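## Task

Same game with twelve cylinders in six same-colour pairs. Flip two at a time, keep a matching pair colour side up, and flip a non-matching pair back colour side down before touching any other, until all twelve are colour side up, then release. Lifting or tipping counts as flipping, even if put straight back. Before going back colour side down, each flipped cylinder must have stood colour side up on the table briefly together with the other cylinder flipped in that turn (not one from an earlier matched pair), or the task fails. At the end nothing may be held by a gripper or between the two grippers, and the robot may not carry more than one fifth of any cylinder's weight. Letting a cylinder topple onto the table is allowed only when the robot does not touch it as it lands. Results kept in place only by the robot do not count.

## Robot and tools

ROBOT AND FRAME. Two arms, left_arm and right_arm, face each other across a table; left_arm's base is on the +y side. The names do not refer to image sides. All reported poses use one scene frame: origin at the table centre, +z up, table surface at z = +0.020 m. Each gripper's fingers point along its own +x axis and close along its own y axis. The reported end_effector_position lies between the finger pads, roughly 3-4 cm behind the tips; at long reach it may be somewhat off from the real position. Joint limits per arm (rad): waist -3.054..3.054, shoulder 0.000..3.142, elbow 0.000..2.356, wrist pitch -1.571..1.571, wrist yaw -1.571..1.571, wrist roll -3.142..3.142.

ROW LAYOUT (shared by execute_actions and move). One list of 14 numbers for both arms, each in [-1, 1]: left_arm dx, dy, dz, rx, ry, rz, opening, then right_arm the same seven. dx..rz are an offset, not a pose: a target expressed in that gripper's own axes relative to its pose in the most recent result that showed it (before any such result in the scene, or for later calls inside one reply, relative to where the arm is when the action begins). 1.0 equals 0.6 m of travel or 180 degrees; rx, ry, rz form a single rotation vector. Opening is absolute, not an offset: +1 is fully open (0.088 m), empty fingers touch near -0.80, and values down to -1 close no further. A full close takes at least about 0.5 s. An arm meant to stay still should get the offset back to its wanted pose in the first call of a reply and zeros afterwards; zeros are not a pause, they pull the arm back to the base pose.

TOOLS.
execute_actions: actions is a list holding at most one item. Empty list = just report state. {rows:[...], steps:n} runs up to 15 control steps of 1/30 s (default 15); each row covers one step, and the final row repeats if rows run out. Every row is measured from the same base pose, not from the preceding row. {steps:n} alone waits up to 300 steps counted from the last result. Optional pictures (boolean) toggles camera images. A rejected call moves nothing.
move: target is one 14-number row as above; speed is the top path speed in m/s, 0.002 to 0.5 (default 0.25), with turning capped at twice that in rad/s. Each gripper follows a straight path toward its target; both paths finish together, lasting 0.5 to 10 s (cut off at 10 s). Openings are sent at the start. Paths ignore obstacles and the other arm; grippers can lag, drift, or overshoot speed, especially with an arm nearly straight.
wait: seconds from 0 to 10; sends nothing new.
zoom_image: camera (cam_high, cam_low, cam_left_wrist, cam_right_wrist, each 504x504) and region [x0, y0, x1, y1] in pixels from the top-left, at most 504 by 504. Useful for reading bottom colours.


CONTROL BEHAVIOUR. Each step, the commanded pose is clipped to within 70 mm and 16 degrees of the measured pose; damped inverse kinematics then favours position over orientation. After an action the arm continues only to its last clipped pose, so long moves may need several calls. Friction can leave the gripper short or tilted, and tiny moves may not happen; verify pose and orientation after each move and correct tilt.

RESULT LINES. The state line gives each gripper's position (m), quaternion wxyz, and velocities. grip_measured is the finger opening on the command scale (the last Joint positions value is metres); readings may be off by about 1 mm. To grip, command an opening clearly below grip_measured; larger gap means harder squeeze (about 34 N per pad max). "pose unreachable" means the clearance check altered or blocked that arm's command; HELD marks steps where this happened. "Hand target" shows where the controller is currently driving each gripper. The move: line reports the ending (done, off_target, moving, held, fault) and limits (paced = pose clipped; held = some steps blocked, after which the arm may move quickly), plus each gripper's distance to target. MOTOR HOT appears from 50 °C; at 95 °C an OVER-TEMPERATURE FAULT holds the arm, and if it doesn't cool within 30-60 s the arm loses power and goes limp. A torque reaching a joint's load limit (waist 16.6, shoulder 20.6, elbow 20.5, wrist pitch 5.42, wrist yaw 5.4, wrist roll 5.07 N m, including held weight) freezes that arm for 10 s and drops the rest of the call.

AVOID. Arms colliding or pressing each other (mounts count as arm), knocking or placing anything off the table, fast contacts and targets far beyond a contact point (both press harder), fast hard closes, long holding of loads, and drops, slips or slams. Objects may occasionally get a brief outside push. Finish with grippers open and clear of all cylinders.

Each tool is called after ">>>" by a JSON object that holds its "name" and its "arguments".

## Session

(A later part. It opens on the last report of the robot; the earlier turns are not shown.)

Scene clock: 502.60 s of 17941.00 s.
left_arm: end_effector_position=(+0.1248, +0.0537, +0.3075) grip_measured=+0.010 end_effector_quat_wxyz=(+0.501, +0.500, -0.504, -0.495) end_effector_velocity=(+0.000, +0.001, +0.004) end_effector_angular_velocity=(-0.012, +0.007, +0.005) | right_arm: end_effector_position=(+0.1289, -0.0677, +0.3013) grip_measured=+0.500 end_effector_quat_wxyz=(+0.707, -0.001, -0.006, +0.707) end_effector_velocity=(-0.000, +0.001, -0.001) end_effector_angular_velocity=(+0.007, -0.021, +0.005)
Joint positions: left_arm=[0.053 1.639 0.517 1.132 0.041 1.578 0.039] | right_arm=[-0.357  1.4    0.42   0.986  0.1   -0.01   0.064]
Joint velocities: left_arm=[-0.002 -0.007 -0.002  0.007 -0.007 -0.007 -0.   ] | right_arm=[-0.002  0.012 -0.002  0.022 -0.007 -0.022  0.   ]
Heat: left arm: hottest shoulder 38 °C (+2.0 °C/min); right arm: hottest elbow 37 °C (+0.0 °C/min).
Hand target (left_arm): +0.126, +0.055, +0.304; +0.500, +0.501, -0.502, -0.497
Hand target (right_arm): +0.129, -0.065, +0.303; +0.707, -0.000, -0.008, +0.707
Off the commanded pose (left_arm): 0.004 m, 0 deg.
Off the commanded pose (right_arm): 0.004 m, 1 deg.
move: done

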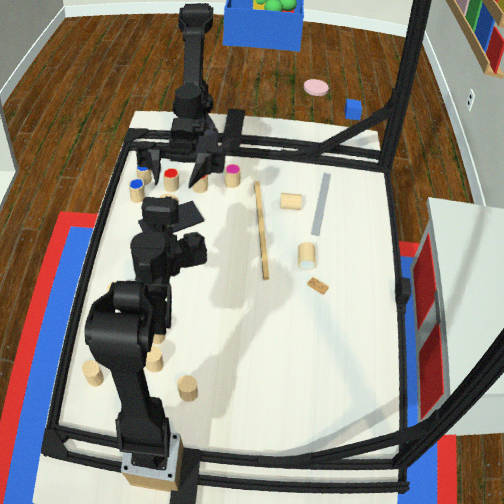

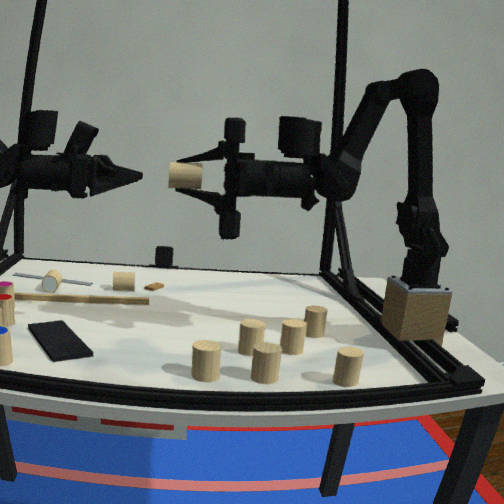

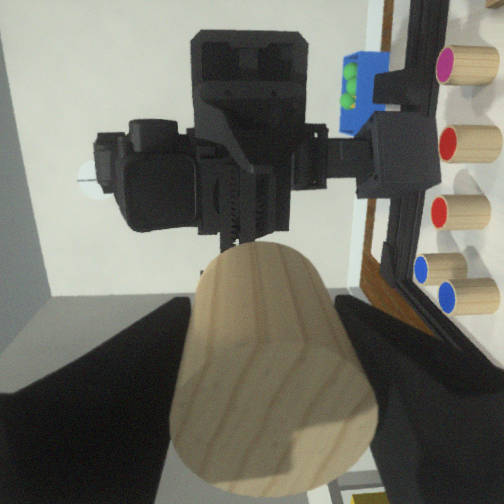

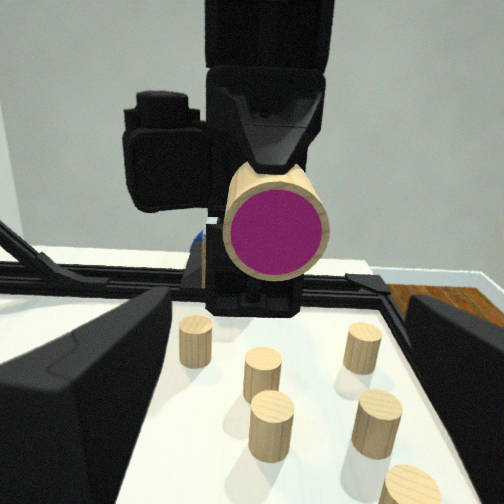

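>>> {"name": "execute_actions", "arguments": {"actions": []}}

Scene clock: 519.83 s of 17941.00 s.
left_arm: end_effector_position=(+0.1251, +0.0539, +0.3063) grip_measured=+0.009 end_effector_quat_wxyz=(+0.501, +0.501, -0.503, -0.496) end_effector_velocity=(+0.000, +0.002, -0.003) end_effector_angular_velocity=(+0.012, +0.008, +0.005) | right_arm: end_effector_position=(+0.1291, -0.0671, +0.3015) grip_measured=+0.500 end_effector_quat_wxyz=(+0.707, -0.001, -0.006, +0.707) end_effector_velocity=(-0.000, +0.000, +0.000) end_effector_angular_velocity=(-0.002, -0.022, +0.005)
Joint positions: left_arm=[0.054 1.641 0.515 1.134 0.041 1.578 0.039] | right_arm=[-0.358  1.403  0.422  0.988  0.1   -0.01   0.064]
Joint velocities: left_arm=[-0.002 -0.002 -0.007 -0.007 -0.007 -0.007 -0.   ] | right_arm=[-0.002 -0.002  0.002 -0.007 -0.007 -0.022  0.   ]
Heat: left arm: hottest shoulder 36 °C (-1.0 °C/min); right arm: hottest elbow 38 °C (+0.0 °C/min).
Hand target (left_arm): +0.126, +0.055, +0.304; +0.500, +0.501, -0.502, -0.497
Hand target (right_arm): +0.129, -0.065, +0.303; +0.707, -0.000, -0.008, +0.707
Off the commanded pose (left_arm): 0.003 m, 0 deg.
Off the commanded pose (right_arm): 0.004 m, 1 deg.
Steps of this call (steps 1 to 517: nothing new was sent). Readings (end_effector_position):
1: left_arm (+0.1248, +0.0537, +0.3076) | right_arm (+0.1289, -0.0676, +0.3013)
2: left_arm (+0.1248, +0.0537, +0.3076) | right_arm (+0.1289, -0.0676, +0.3014)
4: left_arm (+0.1248, +0.0537, +0.3076) | right_arm (+0.1289, -0.0676, +0.3014)
8: left_arm (+0.1248, +0.0537, +0.3077) | right_arm (+0.1289, -0.0676, +0.3015)
517: the state above

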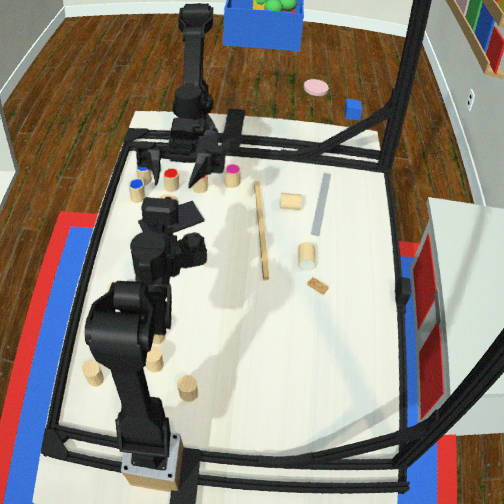

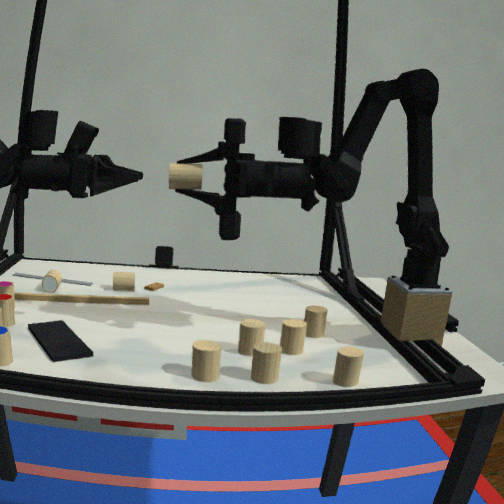

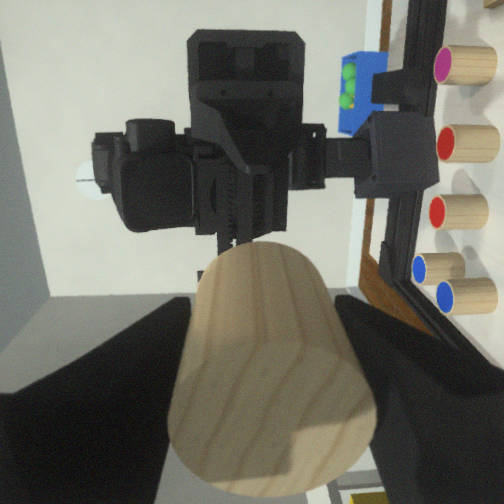

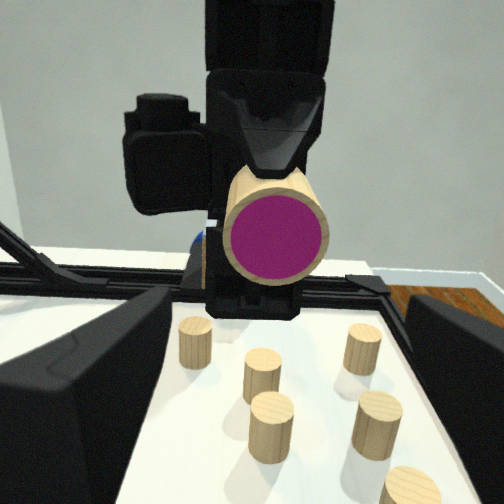

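>>> {"name": "move", "arguments": {"target": [0.1433,0.008,0,0,0,0,-0.3,0,0,0,0,0,0,0.5], "speed": 0.15}}

>>> {"name": "execute_actions", "arguments": {"actions": [{"rows":[[0,0,0,0,0,0,-0.3,0,0,0,0,0,0,-0.3]],"steps":11}], "pictures": false}}

>>> {"name": "move", "arguments": {"target": [-0.06,0,0,0,0,0,0.5,-0.06,0,0,0,0,0,-0.3], "speed": 0.1}}

>>> {"name": "move", "arguments": {"target": [-0.24,-0.30,-0.042,0,0,-0.497,0.35,-0.25,0.163,-0.302,0,0.502,0,-0.3], "speed": 0.4}}

Scene clock: 530.27 s of 17941.00 s.
left_arm: end_effector_position=(+0.1263, -0.0287, +0.3088) grip_measured=+0.009 end_effector_quat_wxyz=(+0.499, +0.503, -0.501, -0.497) end_effector_velocity=(-0.000, -0.001, -0.002) end_effector_angular_velocity=(+0.007, +0.008, +0.005) | right_arm: end_effector_position=(+0.1290, -0.0669, +0.3016) grip_measured=+0.500 end_effector_quat_wxyz=(+0.707, -0.001, -0.006, +0.707) end_effector_velocity=(+0.002, -0.001, -0.004) end_effector_angular_velocity=(-0.012, +0.006, +0.000)
Joint positions: left_arm=[0.047 1.89  0.862 1.028 0.035 1.578 0.039] | right_arm=[-0.358  1.403  0.423  0.988  0.099 -0.011  0.064]
Joint velocities: left_arm=[-0.002  0.002  0.002 -0.007 -0.007 -0.007  0.   ] | right_arm=[-0.007 -0.002 -0.007 -0.007 -0.007  0.007 -0.   ]
Heat: left arm: hottest shoulder 36 °C (-2.0 °C/min); right arm: hottest wrist pitch 39 °C (+2.0 °C/min).
Hand target (left_arm): +0.125, -0.032, +0.311; +0.501, +0.501, -0.503, -0.496
Hand target (right_arm): +0.129, -0.067, +0.302; +0.707, -0.001, -0.006, +0.707
Off the commanded pose (left_arm): 0.005 m, 0 deg.
Off the commanded pose (right_arm): 0.000 m, 0 deg.
move: done

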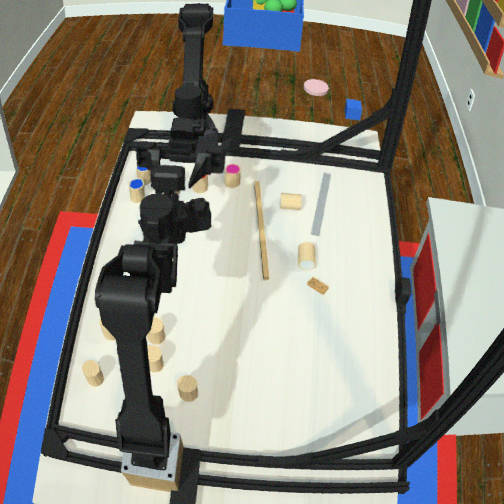

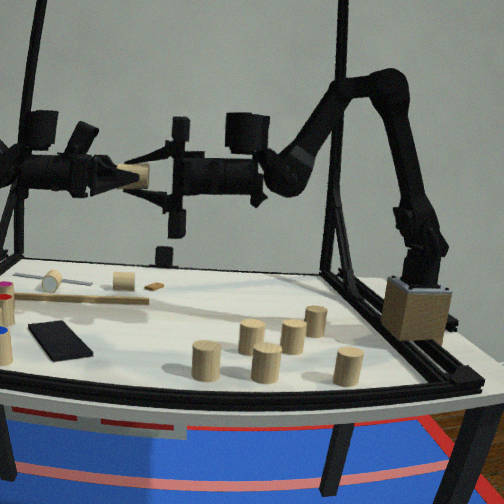

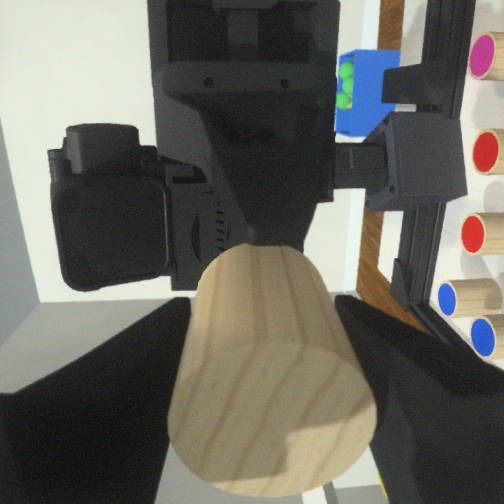

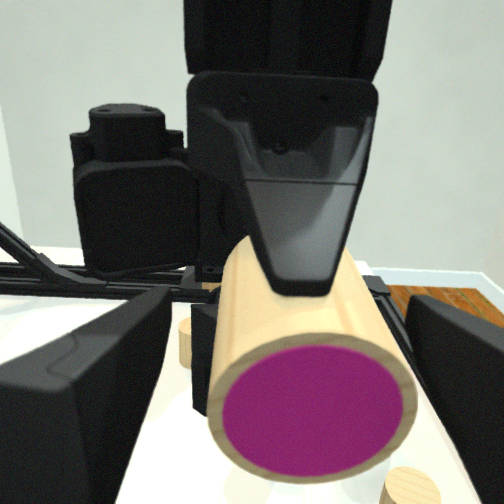

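Scene clock: 530.63 s of 17941.00 s.
left_arm: end_effector_position=(+0.1260, -0.0287, +0.3087) grip_measured=+0.009 end_effector_quat_wxyz=(+0.499, +0.502, -0.501, -0.498) end_effector_velocity=(-0.000, +0.001, +0.004) end_effector_angular_velocity=(-0.012, +0.007, +0.005) | right_arm: end_effector_position=(+0.1293, -0.0669, +0.3016) grip_measured=+0.000 end_effector_quat_wxyz=(+0.708, -0.001, -0.006, +0.706) end_effector_velocity=(-0.000, -0.001, -0.002) end_effector_angular_velocity=(-0.007, -0.023, +0.005)
Joint positions: left_arm=[0.047 1.89  0.862 1.027 0.036 1.578 0.039] | right_arm=[-0.358  1.403  0.423  0.988  0.101 -0.011  0.039]
Joint velocities: left_arm=[-0.002 -0.007 -0.002  0.007 -0.007 -0.007  0.   ] | right_arm=[-0.002 -0.002 -0.002 -0.007 -0.007 -0.022 -0.   ]
Heat: left arm: hottest shoulder 36 °C (-2.0 °C/min); right arm: hottest wrist pitch 39 °C (+2.0 °C/min).
Hand target (left_arm): +0.126, -0.029, +0.309; +0.499, +0.503, -0.501, -0.498
Hand target (right_arm): +0.129, -0.067, +0.302; +0.707, -0.001, -0.006, +0.707
Off the commanded pose (left_arm): 0.000 m, 0 deg.
Off the commanded pose (right_arm): 0.000 m, 0 deg.
Steps of this call (steps 1 to 11: all 11 steps of this action). Readings (end_effector_position):
1: left_arm (+0.1263, -0.0287, +0.3088) | right_arm (+0.1290, -0.0669, +0.3016)
2: left_arm (+0.1263, -0.0287, +0.3088) | right_arm (+0.1290, -0.0669, +0.3016)
4: left_arm (+0.1263, -0.0287, +0.3088) | right_arm (+0.1290, -0.0669, +0.3016)
8: left_arm (+0.1260, -0.0287, +0.3087) | right_arm (+0.1293, -0.0669, +0.3016)
11: the state above

Scene clock: 531.70 s of 17941.00 s.
left_arm: end_effector_position=(+0.1249, +0.0045, +0.3059) grip_measured=+0.500 end_effector_quat_wxyz=(+0.497, +0.504, -0.499, -0.500) end_effector_velocity=(-0.000, +0.003, +0.000) end_effector_angular_velocity=(-0.002, +0.007, +0.005) | right_arm: end_effector_position=(+0.1292, -0.1001, +0.3010) grip_measured=+0.000 end_effector_quat_wxyz=(+0.707, -0.002, -0.005, +0.707) end_effector_velocity=(+0.000, -0.002, -0.004) end_effector_angular_velocity=(-0.017, +0.005, +0.005)
Joint positions: left_arm=[0.047 1.792 0.718 1.066 0.036 1.578 0.063] | right_arm=[-0.341  1.237  0.314  0.927  0.116 -0.011  0.039]
Joint velocities: left_arm=[-0.002 -0.007 -0.012  0.007 -0.007 -0.007 -0.   ] | right_arm=[-0.002 -0.012 -0.007 -0.022 -0.007  0.007 -0.   ]
Heat: left arm: hottest shoulder 36 °C (-2.0 °C/min); right arm: hottest wrist pitch 39 °C (+2.0 °C/min).
Hand target (left_arm): +0.126, +0.007, +0.309; +0.499, +0.502, -0.501, -0.498
Hand target (right_arm): +0.129, -0.103, +0.301; +0.708, -0.001, -0.006, +0.707
Off the commanded pose (left_arm): 0.004 m, 0 deg.
Off the commanded pose (right_arm): 0.003 m, 0 deg.
move: done

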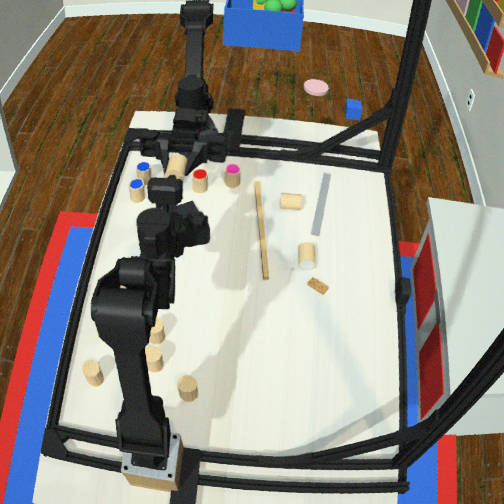

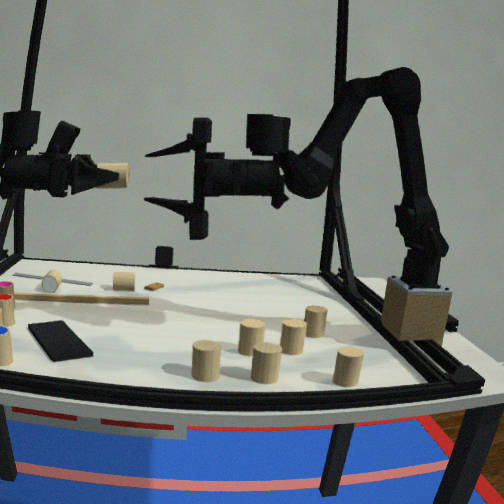

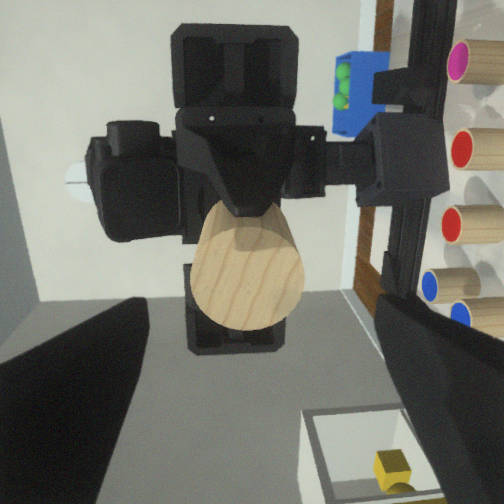

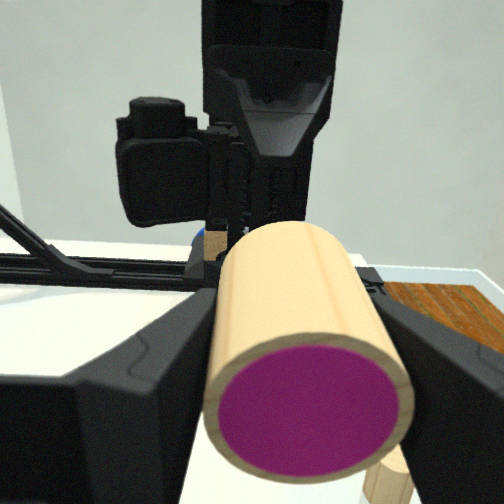

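Scene clock: 534.13 s of 17941.00 s.
left_arm: end_effector_position=(+0.1497, +0.1521, +0.1273) grip_measured=+0.350 end_effector_quat_wxyz=(+0.003, +0.709, +0.000, -0.705) end_effector_velocity=(+0.001, -0.004, +0.003) end_effector_angular_velocity=(-0.006, -0.008, -0.010) | right_arm: end_effector_position=(+0.0349, -0.2507, +0.1175) grip_measured=+0.000 end_effector_quat_wxyz=(+0.504, -0.499, +0.502, +0.494) end_effector_velocity=(+0.000, -0.008, -0.001) end_effector_angular_velocity=(-0.047, -0.003, -0.005)
Joint positions: left_arm=[ 0.123  1.915  1.087 -0.738 -0.005  1.679  0.056] | right_arm=[ 0.085  1.563  0.744 -0.758  0.004  0.555  0.039]
Joint velocities: left_arm=[-0.002  0.002  0.017 -0.007 -0.007  0.007  0.   ] | right_arm=[ 0.002  0.012  0.007 -0.037 -0.022  0.007 -0.   ]
Heat: left arm: hottest shoulder 36 °C (-3.0 °C/min); right arm: hottest wrist pitch 39 °C (+2.0 °C/min).
Hand target (left_arm): +0.151, +0.150, +0.127; +0.003, +0.710, +0.001, -0.704
Hand target (right_arm): +0.032, -0.249, +0.118; +0.503, -0.500, +0.504, +0.494
Off the commanded pose (left_arm): 0.002 m, 0 deg.
Off the commanded pose (right_arm): 0.002 m, 1 deg.
move: done

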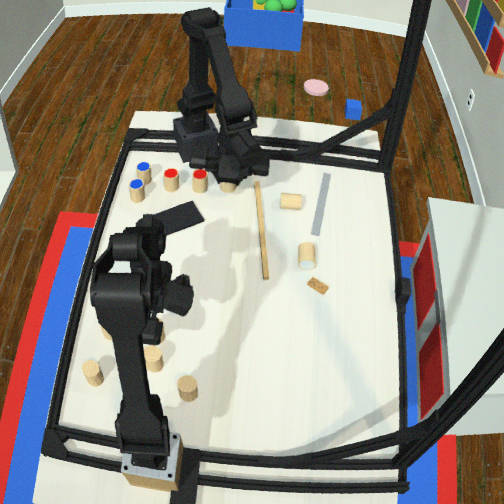

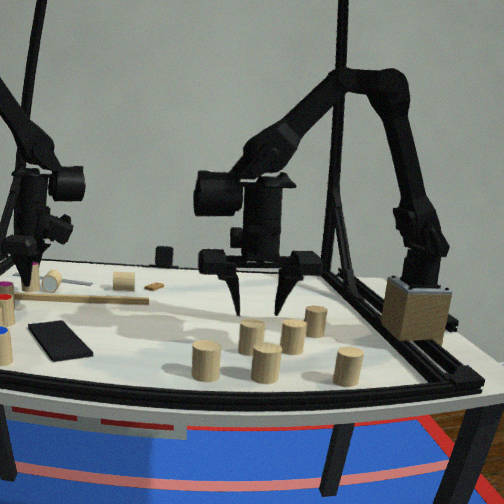

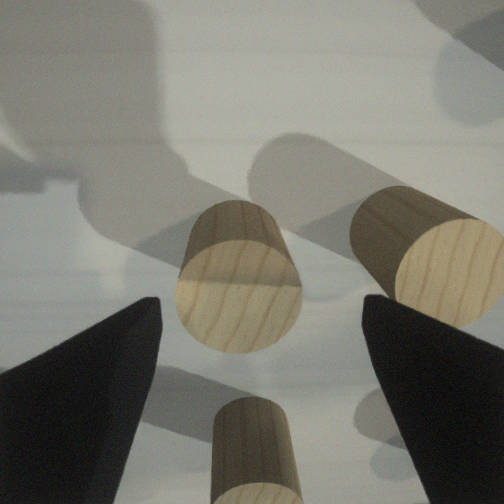

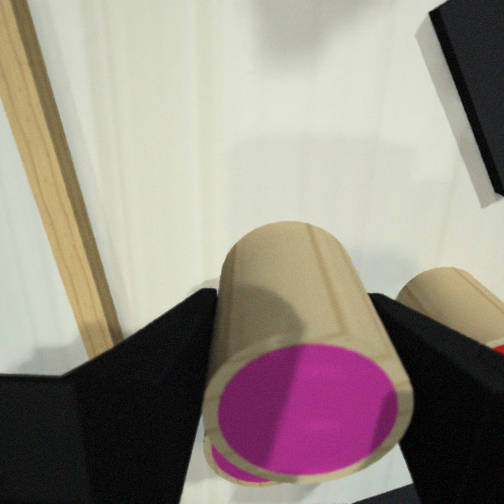

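>>> {"name": "move", "arguments": {"target": [0.093,0.008,-0.002,0,0,0,0.27,0.082,0,0.002,0,0,0,-0.3], "speed": 0.1}}

>>> {"name": "execute_actions", "arguments": {"actions": [{"rows":[[0,0,0,0,0,0,0.27,0,0,0,0,0,0,0.4]],"steps":8}], "pictures": false}}

>>> {"name": "move", "arguments": {"target": [0,0,0,0,0,0,0.27,-0.09,0,0,0,0,0,0.4], "speed": 0.2}}

Scene clock: 543.20 s of 17941.00 s.
left_arm: end_effector_position=(+0.1507, +0.1446, +0.0745) grip_measured=+0.270 end_effector_quat_wxyz=(+0.006, +0.709, -0.003, -0.705) end_effector_velocity=(-0.002, +0.000, +0.001) end_effector_angular_velocity=(+0.002, +0.008, +0.005) | right_arm: end_effector_position=(+0.0333, -0.2473, +0.0726) grip_measured=-0.001 end_effector_quat_wxyz=(+0.505, -0.494, +0.501, +0.499) end_effector_velocity=(-0.000, -0.001, +0.001) end_effector_angular_velocity=(-0.006, +0.005, -0.010)
Joint positions: left_arm=[ 0.123  2.063  1.046 -0.54  -0.005  1.68   0.052] | right_arm=[ 0.083  1.7    0.66  -0.524  0.003  0.552  0.039]
Joint velocities: left_arm=[-0.002 -0.002  0.002 -0.007  0.007 -0.007 -0.   ] | right_arm=[-0.002 -0.002  0.002 -0.007 -0.007  0.007 -0.   ]
Heat: left arm: hottest shoulder 36 °C (-2.0 °C/min); right arm: hottest elbow 38 °C (+1.0 °C/min).
Hand target (left_arm): +0.151, +0.147, +0.071; +0.003, +0.709, +0.000, -0.705
Hand target (right_arm): +0.036, -0.250, +0.068; +0.504, -0.499, +0.502, +0.494
Off the commanded pose (left_arm): 0.004 m, 1 deg.
Off the commanded pose (right_arm): 0.005 m, 1 deg.
move: done

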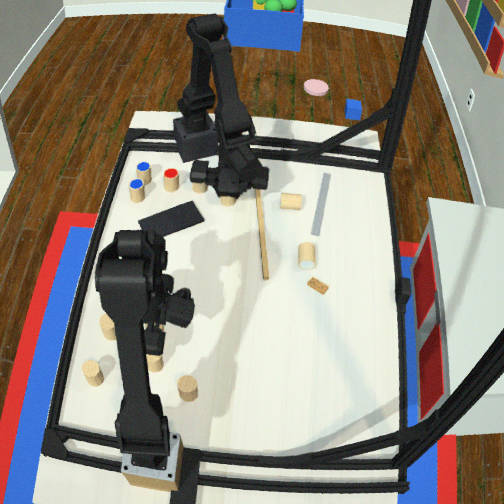

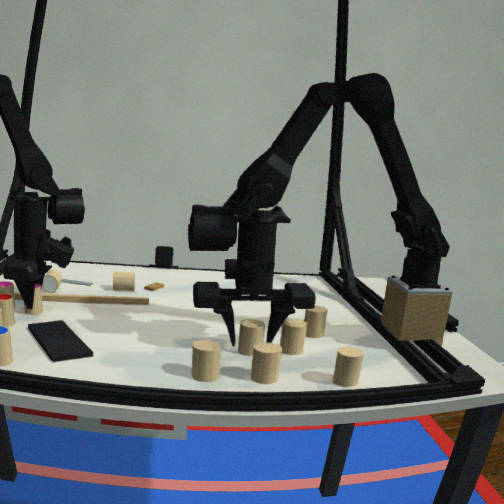

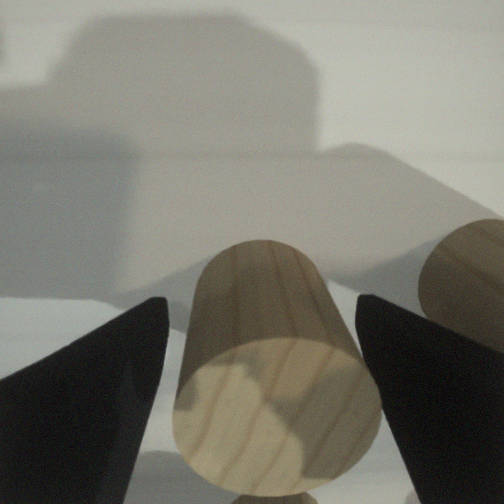

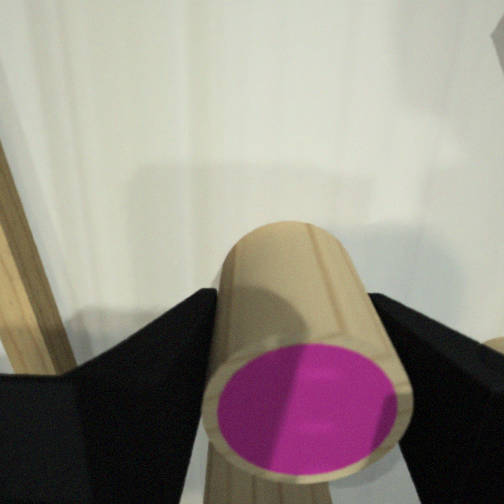

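Scene clock: 543.47 s of 17941.00 s.
left_arm: end_effector_position=(+0.1507, +0.1446, +0.0745) grip_measured=+0.270 end_effector_quat_wxyz=(+0.006, +0.709, -0.003, -0.705) end_effector_velocity=(+0.002, +0.001, +0.001) end_effector_angular_velocity=(+0.005, -0.021, +0.005) | right_arm: end_effector_position=(+0.0332, -0.2472, +0.0726) grip_measured=+0.358 end_effector_quat_wxyz=(+0.505, -0.494, +0.501, +0.500) end_effector_velocity=(+0.000, -0.001, -0.001) end_effector_angular_velocity=(-0.002, +0.007, +0.005)
Joint positions: left_arm=[ 0.123  2.063  1.046 -0.54  -0.005  1.68   0.052] | right_arm=[ 0.083  1.7    0.66  -0.523  0.003  0.552  0.057]
Joint velocities: left_arm=[-0.002 -0.002  0.002 -0.007 -0.022 -0.007 -0.   ] | right_arm=[-0.002 -0.002 -0.007  0.007 -0.007 -0.007  0.018]
Heat: left arm: hottest shoulder 36 °C (-2.0 °C/min); right arm: hottest elbow 38 °C (+1.0 °C/min).
Hand target (left_arm): +0.151, +0.145, +0.075; +0.006, +0.709, -0.003, -0.705
Hand target (right_arm): +0.033, -0.247, +0.073; +0.505, -0.494, +0.501, +0.499
Off the commanded pose (left_arm): 0.000 m, 0 deg.
Off the commanded pose (right_arm): 0.000 m, 0 deg.
Steps of this call (steps 1 to 8: all 8 steps of this action). Readings (end_effector_position):
1: left_arm (+0.1507, +0.1446, +0.0745) | right_arm (+0.0333, -0.2473, +0.0726)
2: left_arm (+0.1507, +0.1446, +0.0745) | right_arm (+0.0333, -0.2472, +0.0726)
4: left_arm (+0.1507, +0.1446, +0.0745) | right_arm (+0.0332, -0.2472, +0.0726)
8: the state above

Scene clock: 544.67 s of 17941.00 s.
left_arm: end_effector_position=(+0.1507, +0.1447, +0.0744) grip_measured=+0.270 end_effector_quat_wxyz=(+0.006, +0.709, -0.003, -0.705) end_effector_velocity=(+0.002, +0.004, -0.001) end_effector_angular_velocity=(+0.015, -0.021, -0.009) | right_arm: end_effector_position=(+0.0357, -0.2513, +0.1213) grip_measured=+0.400 end_effector_quat_wxyz=(+0.503, -0.502, +0.503, +0.492) end_effector_velocity=(+0.000, -0.002, +0.003) end_effector_angular_velocity=(-0.010, +0.003, +0.005)
Joint positions: left_arm=[ 0.123  2.063  1.046 -0.54  -0.005  1.68   0.052] | right_arm=[ 0.083  1.556  0.755 -0.783  0.003  0.552  0.059]
Joint velocities: left_arm=[-0.002 -0.002 -0.007 -0.007 -0.022  0.007 -0.   ] | right_arm=[-0.002 -0.007  0.007 -0.022 -0.007 -0.007 -0.   ]
Heat: left arm: hottest shoulder 36 °C (-2.0 °C/min); right arm: hottest elbow 38 °C (+1.0 °C/min).
Hand target (left_arm): +0.151, +0.145, +0.074; +0.006, +0.709, -0.003, -0.705
Hand target (right_arm): +0.033, -0.248, +0.126; +0.505, -0.494, +0.501, +0.499
Off the commanded pose (left_arm): 0.000 m, 0 deg.
Off the commanded pose (right_arm): 0.007 m, 1 deg.
move: done

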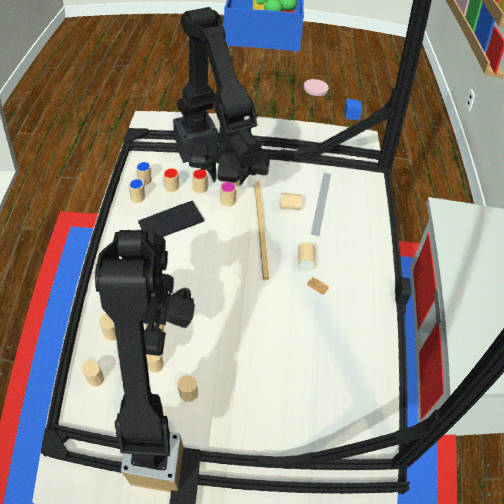

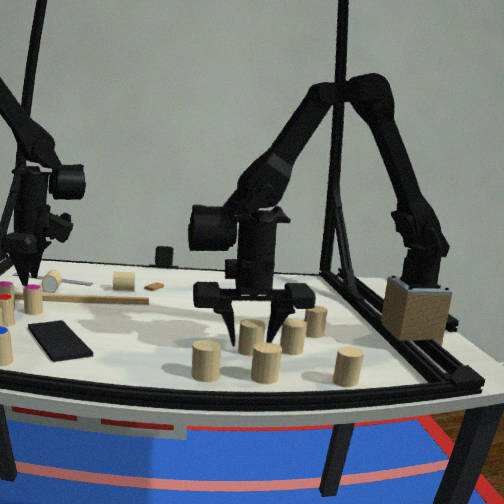

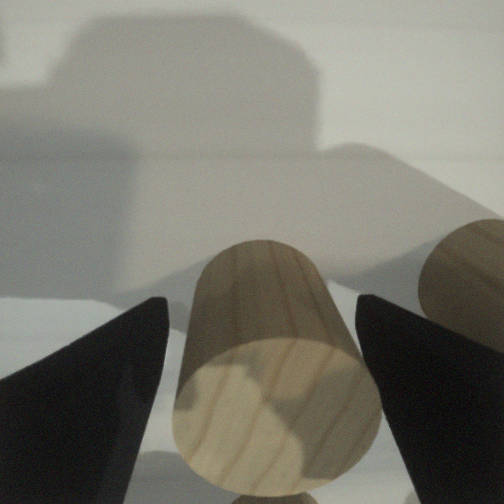

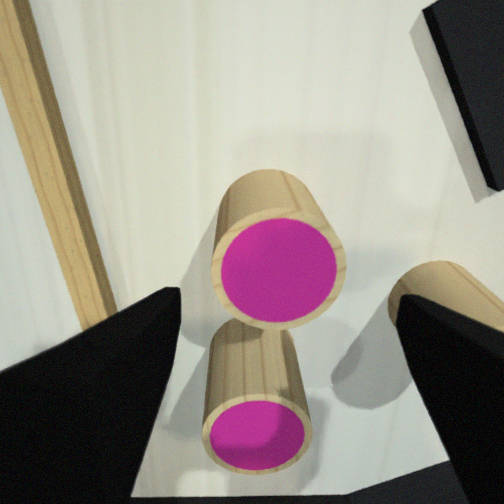

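>>> {"name": "execute_actions", "arguments": {"actions": [{"rows":[[0,0,0,0,0,0,-0.3,0,0,0,0,0,0,0.5]],"steps":10}], "pictures": false}}

>>> {"name": "move", "arguments": {"target": [-0.09,0,0,0,0,0,-0.3,0,0,0,0,0,0,0.5], "speed": 0.2}}

>>> {"name": "move", "arguments": {"target": [-0.302,0.158,0.042,0,0,0.503,-0.3,-0.298,-0.157,0.312,0,-0.505,0,0.5], "speed": 0.4}}

Scene clock: 554.07 s of 17941.00 s.
left_arm: end_effector_position=(+0.1507, +0.1451, +0.0743) grip_measured=+0.015 end_effector_quat_wxyz=(+0.006, +0.709, -0.002, -0.705) end_effector_velocity=(+0.001, +0.006, +0.000) end_effector_angular_velocity=(+0.023, -0.005, +0.010) | right_arm: end_effector_position=(+0.0356, -0.2511, +0.1218) grip_measured=+0.497 end_effector_quat_wxyz=(+0.503, -0.501, +0.503, +0.492) end_effector_velocity=(+0.003, -0.001, +0.000) end_effector_angular_velocity=(-0.003, -0.010, +0.005)
Joint positions: left_arm=[ 0.123  2.063  1.045 -0.541 -0.005  1.68   0.04 ] | right_arm=[ 0.083  1.555  0.756 -0.784  0.003  0.552  0.063]
Joint velocities: left_arm=[ 0.002 -0.002 -0.002 -0.022 -0.007 -0.007 -0.   ] | right_arm=[-0.002 -0.002 -0.002 -0.007  0.007 -0.007  0.001]
Heat: left arm: hottest shoulder 37 °C (-1.0 °C/min); right arm: hottest elbow 38 °C (+0.0 °C/min).
Hand target (left_arm): +0.151, +0.145, +0.074; +0.006, +0.709, -0.003, -0.705
Hand target (right_arm): +0.036, -0.251, +0.121; +0.503, -0.501, +0.503, +0.492
Off the commanded pose (left_arm): 0.000 m, 0 deg.
Off the commanded pose (right_arm): 0.001 m, 0 deg.
Steps of this call (steps 1 to 90: nothing new was sent; then 6.07 s passed at rest; steps 91 to 100: all 10 steps of this action). Readings (end_effector_position):
91: left_arm (+0.1507, +0.1448, +0.0743) | right_arm (+0.0356, -0.2511, +0.1218)
92: left_arm (+0.1507, +0.1448, +0.0743) | right_arm (+0.0356, -0.2511, +0.1218)
94: left_arm (+0.1507, +0.1451, +0.0743) | right_arm (+0.0356, -0.2511, +0.1218)
98: left_arm (+0.1507, +0.1451, +0.0743) | right_arm (+0.0356, -0.2511, +0.1218)
100: the state above

Scene clock: 555.13 s of 17941.00 s.
left_arm: end_effector_position=(+0.1501, +0.1500, +0.1225) grip_measured=+0.014 end_effector_quat_wxyz=(-0.001, +0.708, +0.005, -0.706) end_effector_velocity=(-0.002, +0.000, +0.001) end_effector_angular_velocity=(+0.002, +0.007, +0.005) | right_arm: end_effector_position=(+0.0356, -0.2511, +0.1218) grip_measured=+0.500 end_effector_quat_wxyz=(+0.503, -0.501, +0.503, +0.492) end_effector_velocity=(+0.001, -0.002, +0.000) end_effector_angular_velocity=(-0.010, +0.002, -0.010)
Joint positions: left_arm=[ 0.123  1.941  1.101 -0.738 -0.005  1.68   0.04 ] | right_arm=[ 0.083  1.555  0.756 -0.784  0.003  0.552  0.063]
Joint velocities: left_arm=[-0.002 -0.002  0.002 -0.007  0.007 -0.007 -0.   ] | right_arm=[-0.002 -0.002 -0.002 -0.007 -0.007  0.007 -0.   ]
Heat: left arm: hottest shoulder 37 °C (-1.0 °C/min); right arm: hottest elbow 38 °C (+0.0 °C/min).
Hand target (left_arm): +0.150, +0.145, +0.129; +0.006, +0.709, -0.002, -0.705
Hand target (right_arm): +0.036, -0.251, +0.122; +0.503, -0.501, +0.503, +0.492
Off the commanded pose (left_arm): 0.007 m, 1 deg.
Off the commanded pose (right_arm): 0.000 m, 0 deg.
move: done

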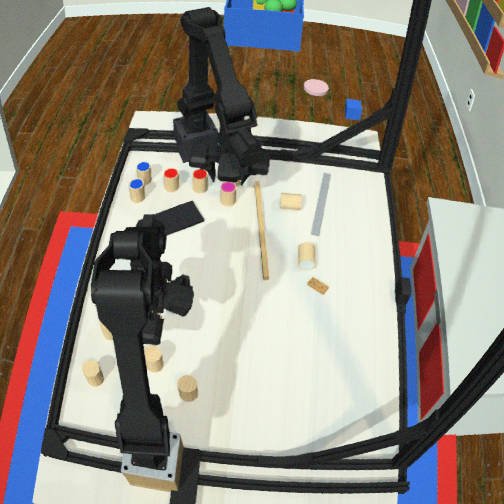

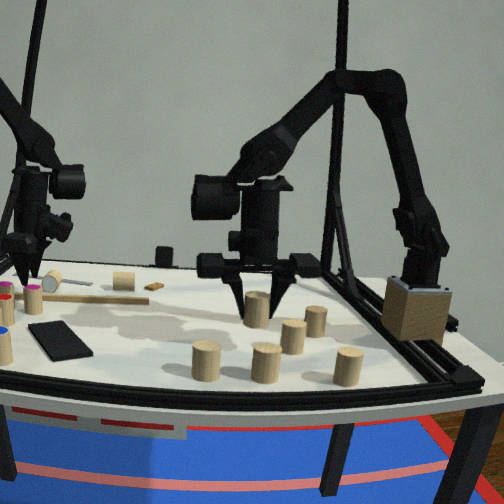

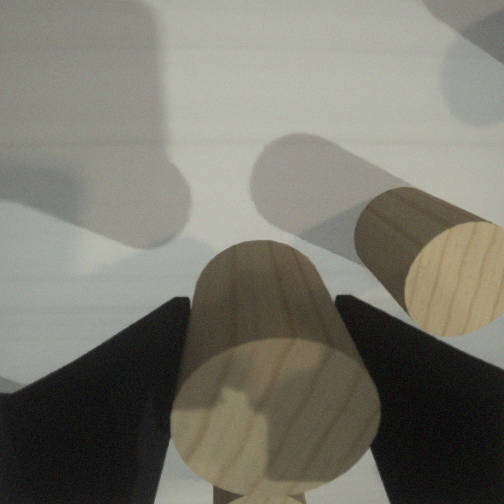

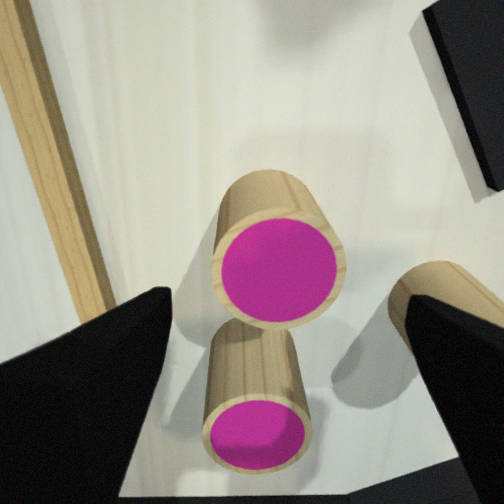

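Scene clock: 557.70 s of 17941.00 s.
left_arm: end_effector_position=(+0.1249, +0.0527, +0.3063) grip_measured=+0.012 end_effector_quat_wxyz=(+0.500, +0.500, -0.503, -0.497) end_effector_velocity=(+0.000, +0.001, +0.001) end_effector_angular_velocity=(-0.012, -0.008, +0.005) | right_arm: end_effector_position=(+0.1276, -0.0635, +0.3076) grip_measured=+0.500 end_effector_quat_wxyz=(+0.707, +0.005, -0.013, +0.707) end_effector_velocity=(-0.002, +0.000, +0.001) end_effector_angular_velocity=(+0.012, +0.008, +0.020)
Joint positions: left_arm=[0.055 1.645 0.52  1.131 0.045 1.576 0.04 ] | right_arm=[-0.352  1.411  0.44   0.997  0.106 -0.014  0.064]
Joint velocities: left_arm=[-0.002  0.002 -0.007  0.022 -0.007  0.007 -0.   ] | right_arm=[-0.002  0.007 -0.002  0.022 -0.022  0.007  0.   ]
Heat: left arm: hottest shoulder 37 °C (-1.0 °C/min); right arm: hottest elbow 38 °C (+0.0 °C/min).
Hand target (left_arm): +0.124, +0.054, +0.303; +0.500, +0.501, -0.501, -0.499
Hand target (right_arm): +0.128, -0.063, +0.302; +0.707, -0.001, -0.010, +0.707
Off the commanded pose (left_arm): 0.004 m, 0 deg.
Off the commanded pose (right_arm): 0.008 m, 1 deg.
move: done

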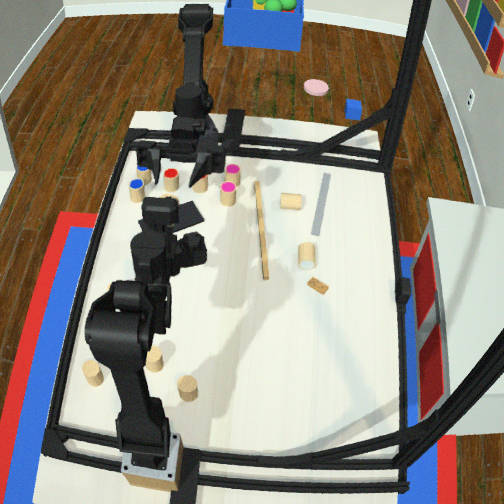

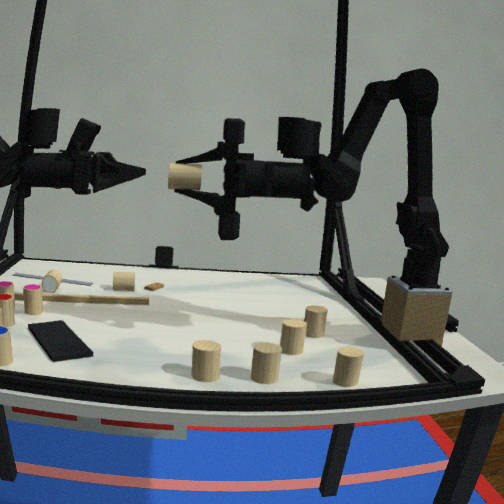

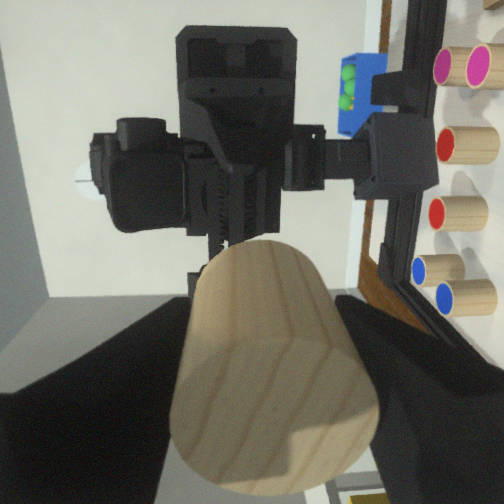

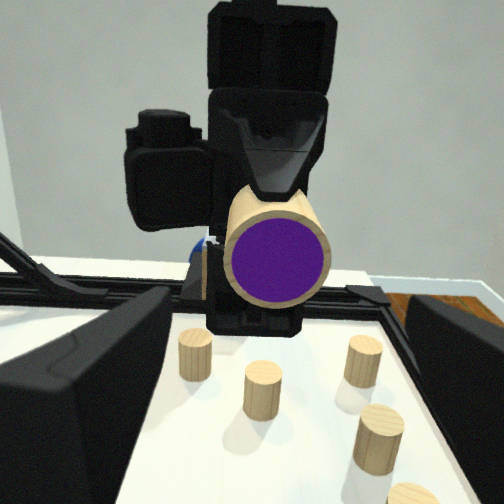

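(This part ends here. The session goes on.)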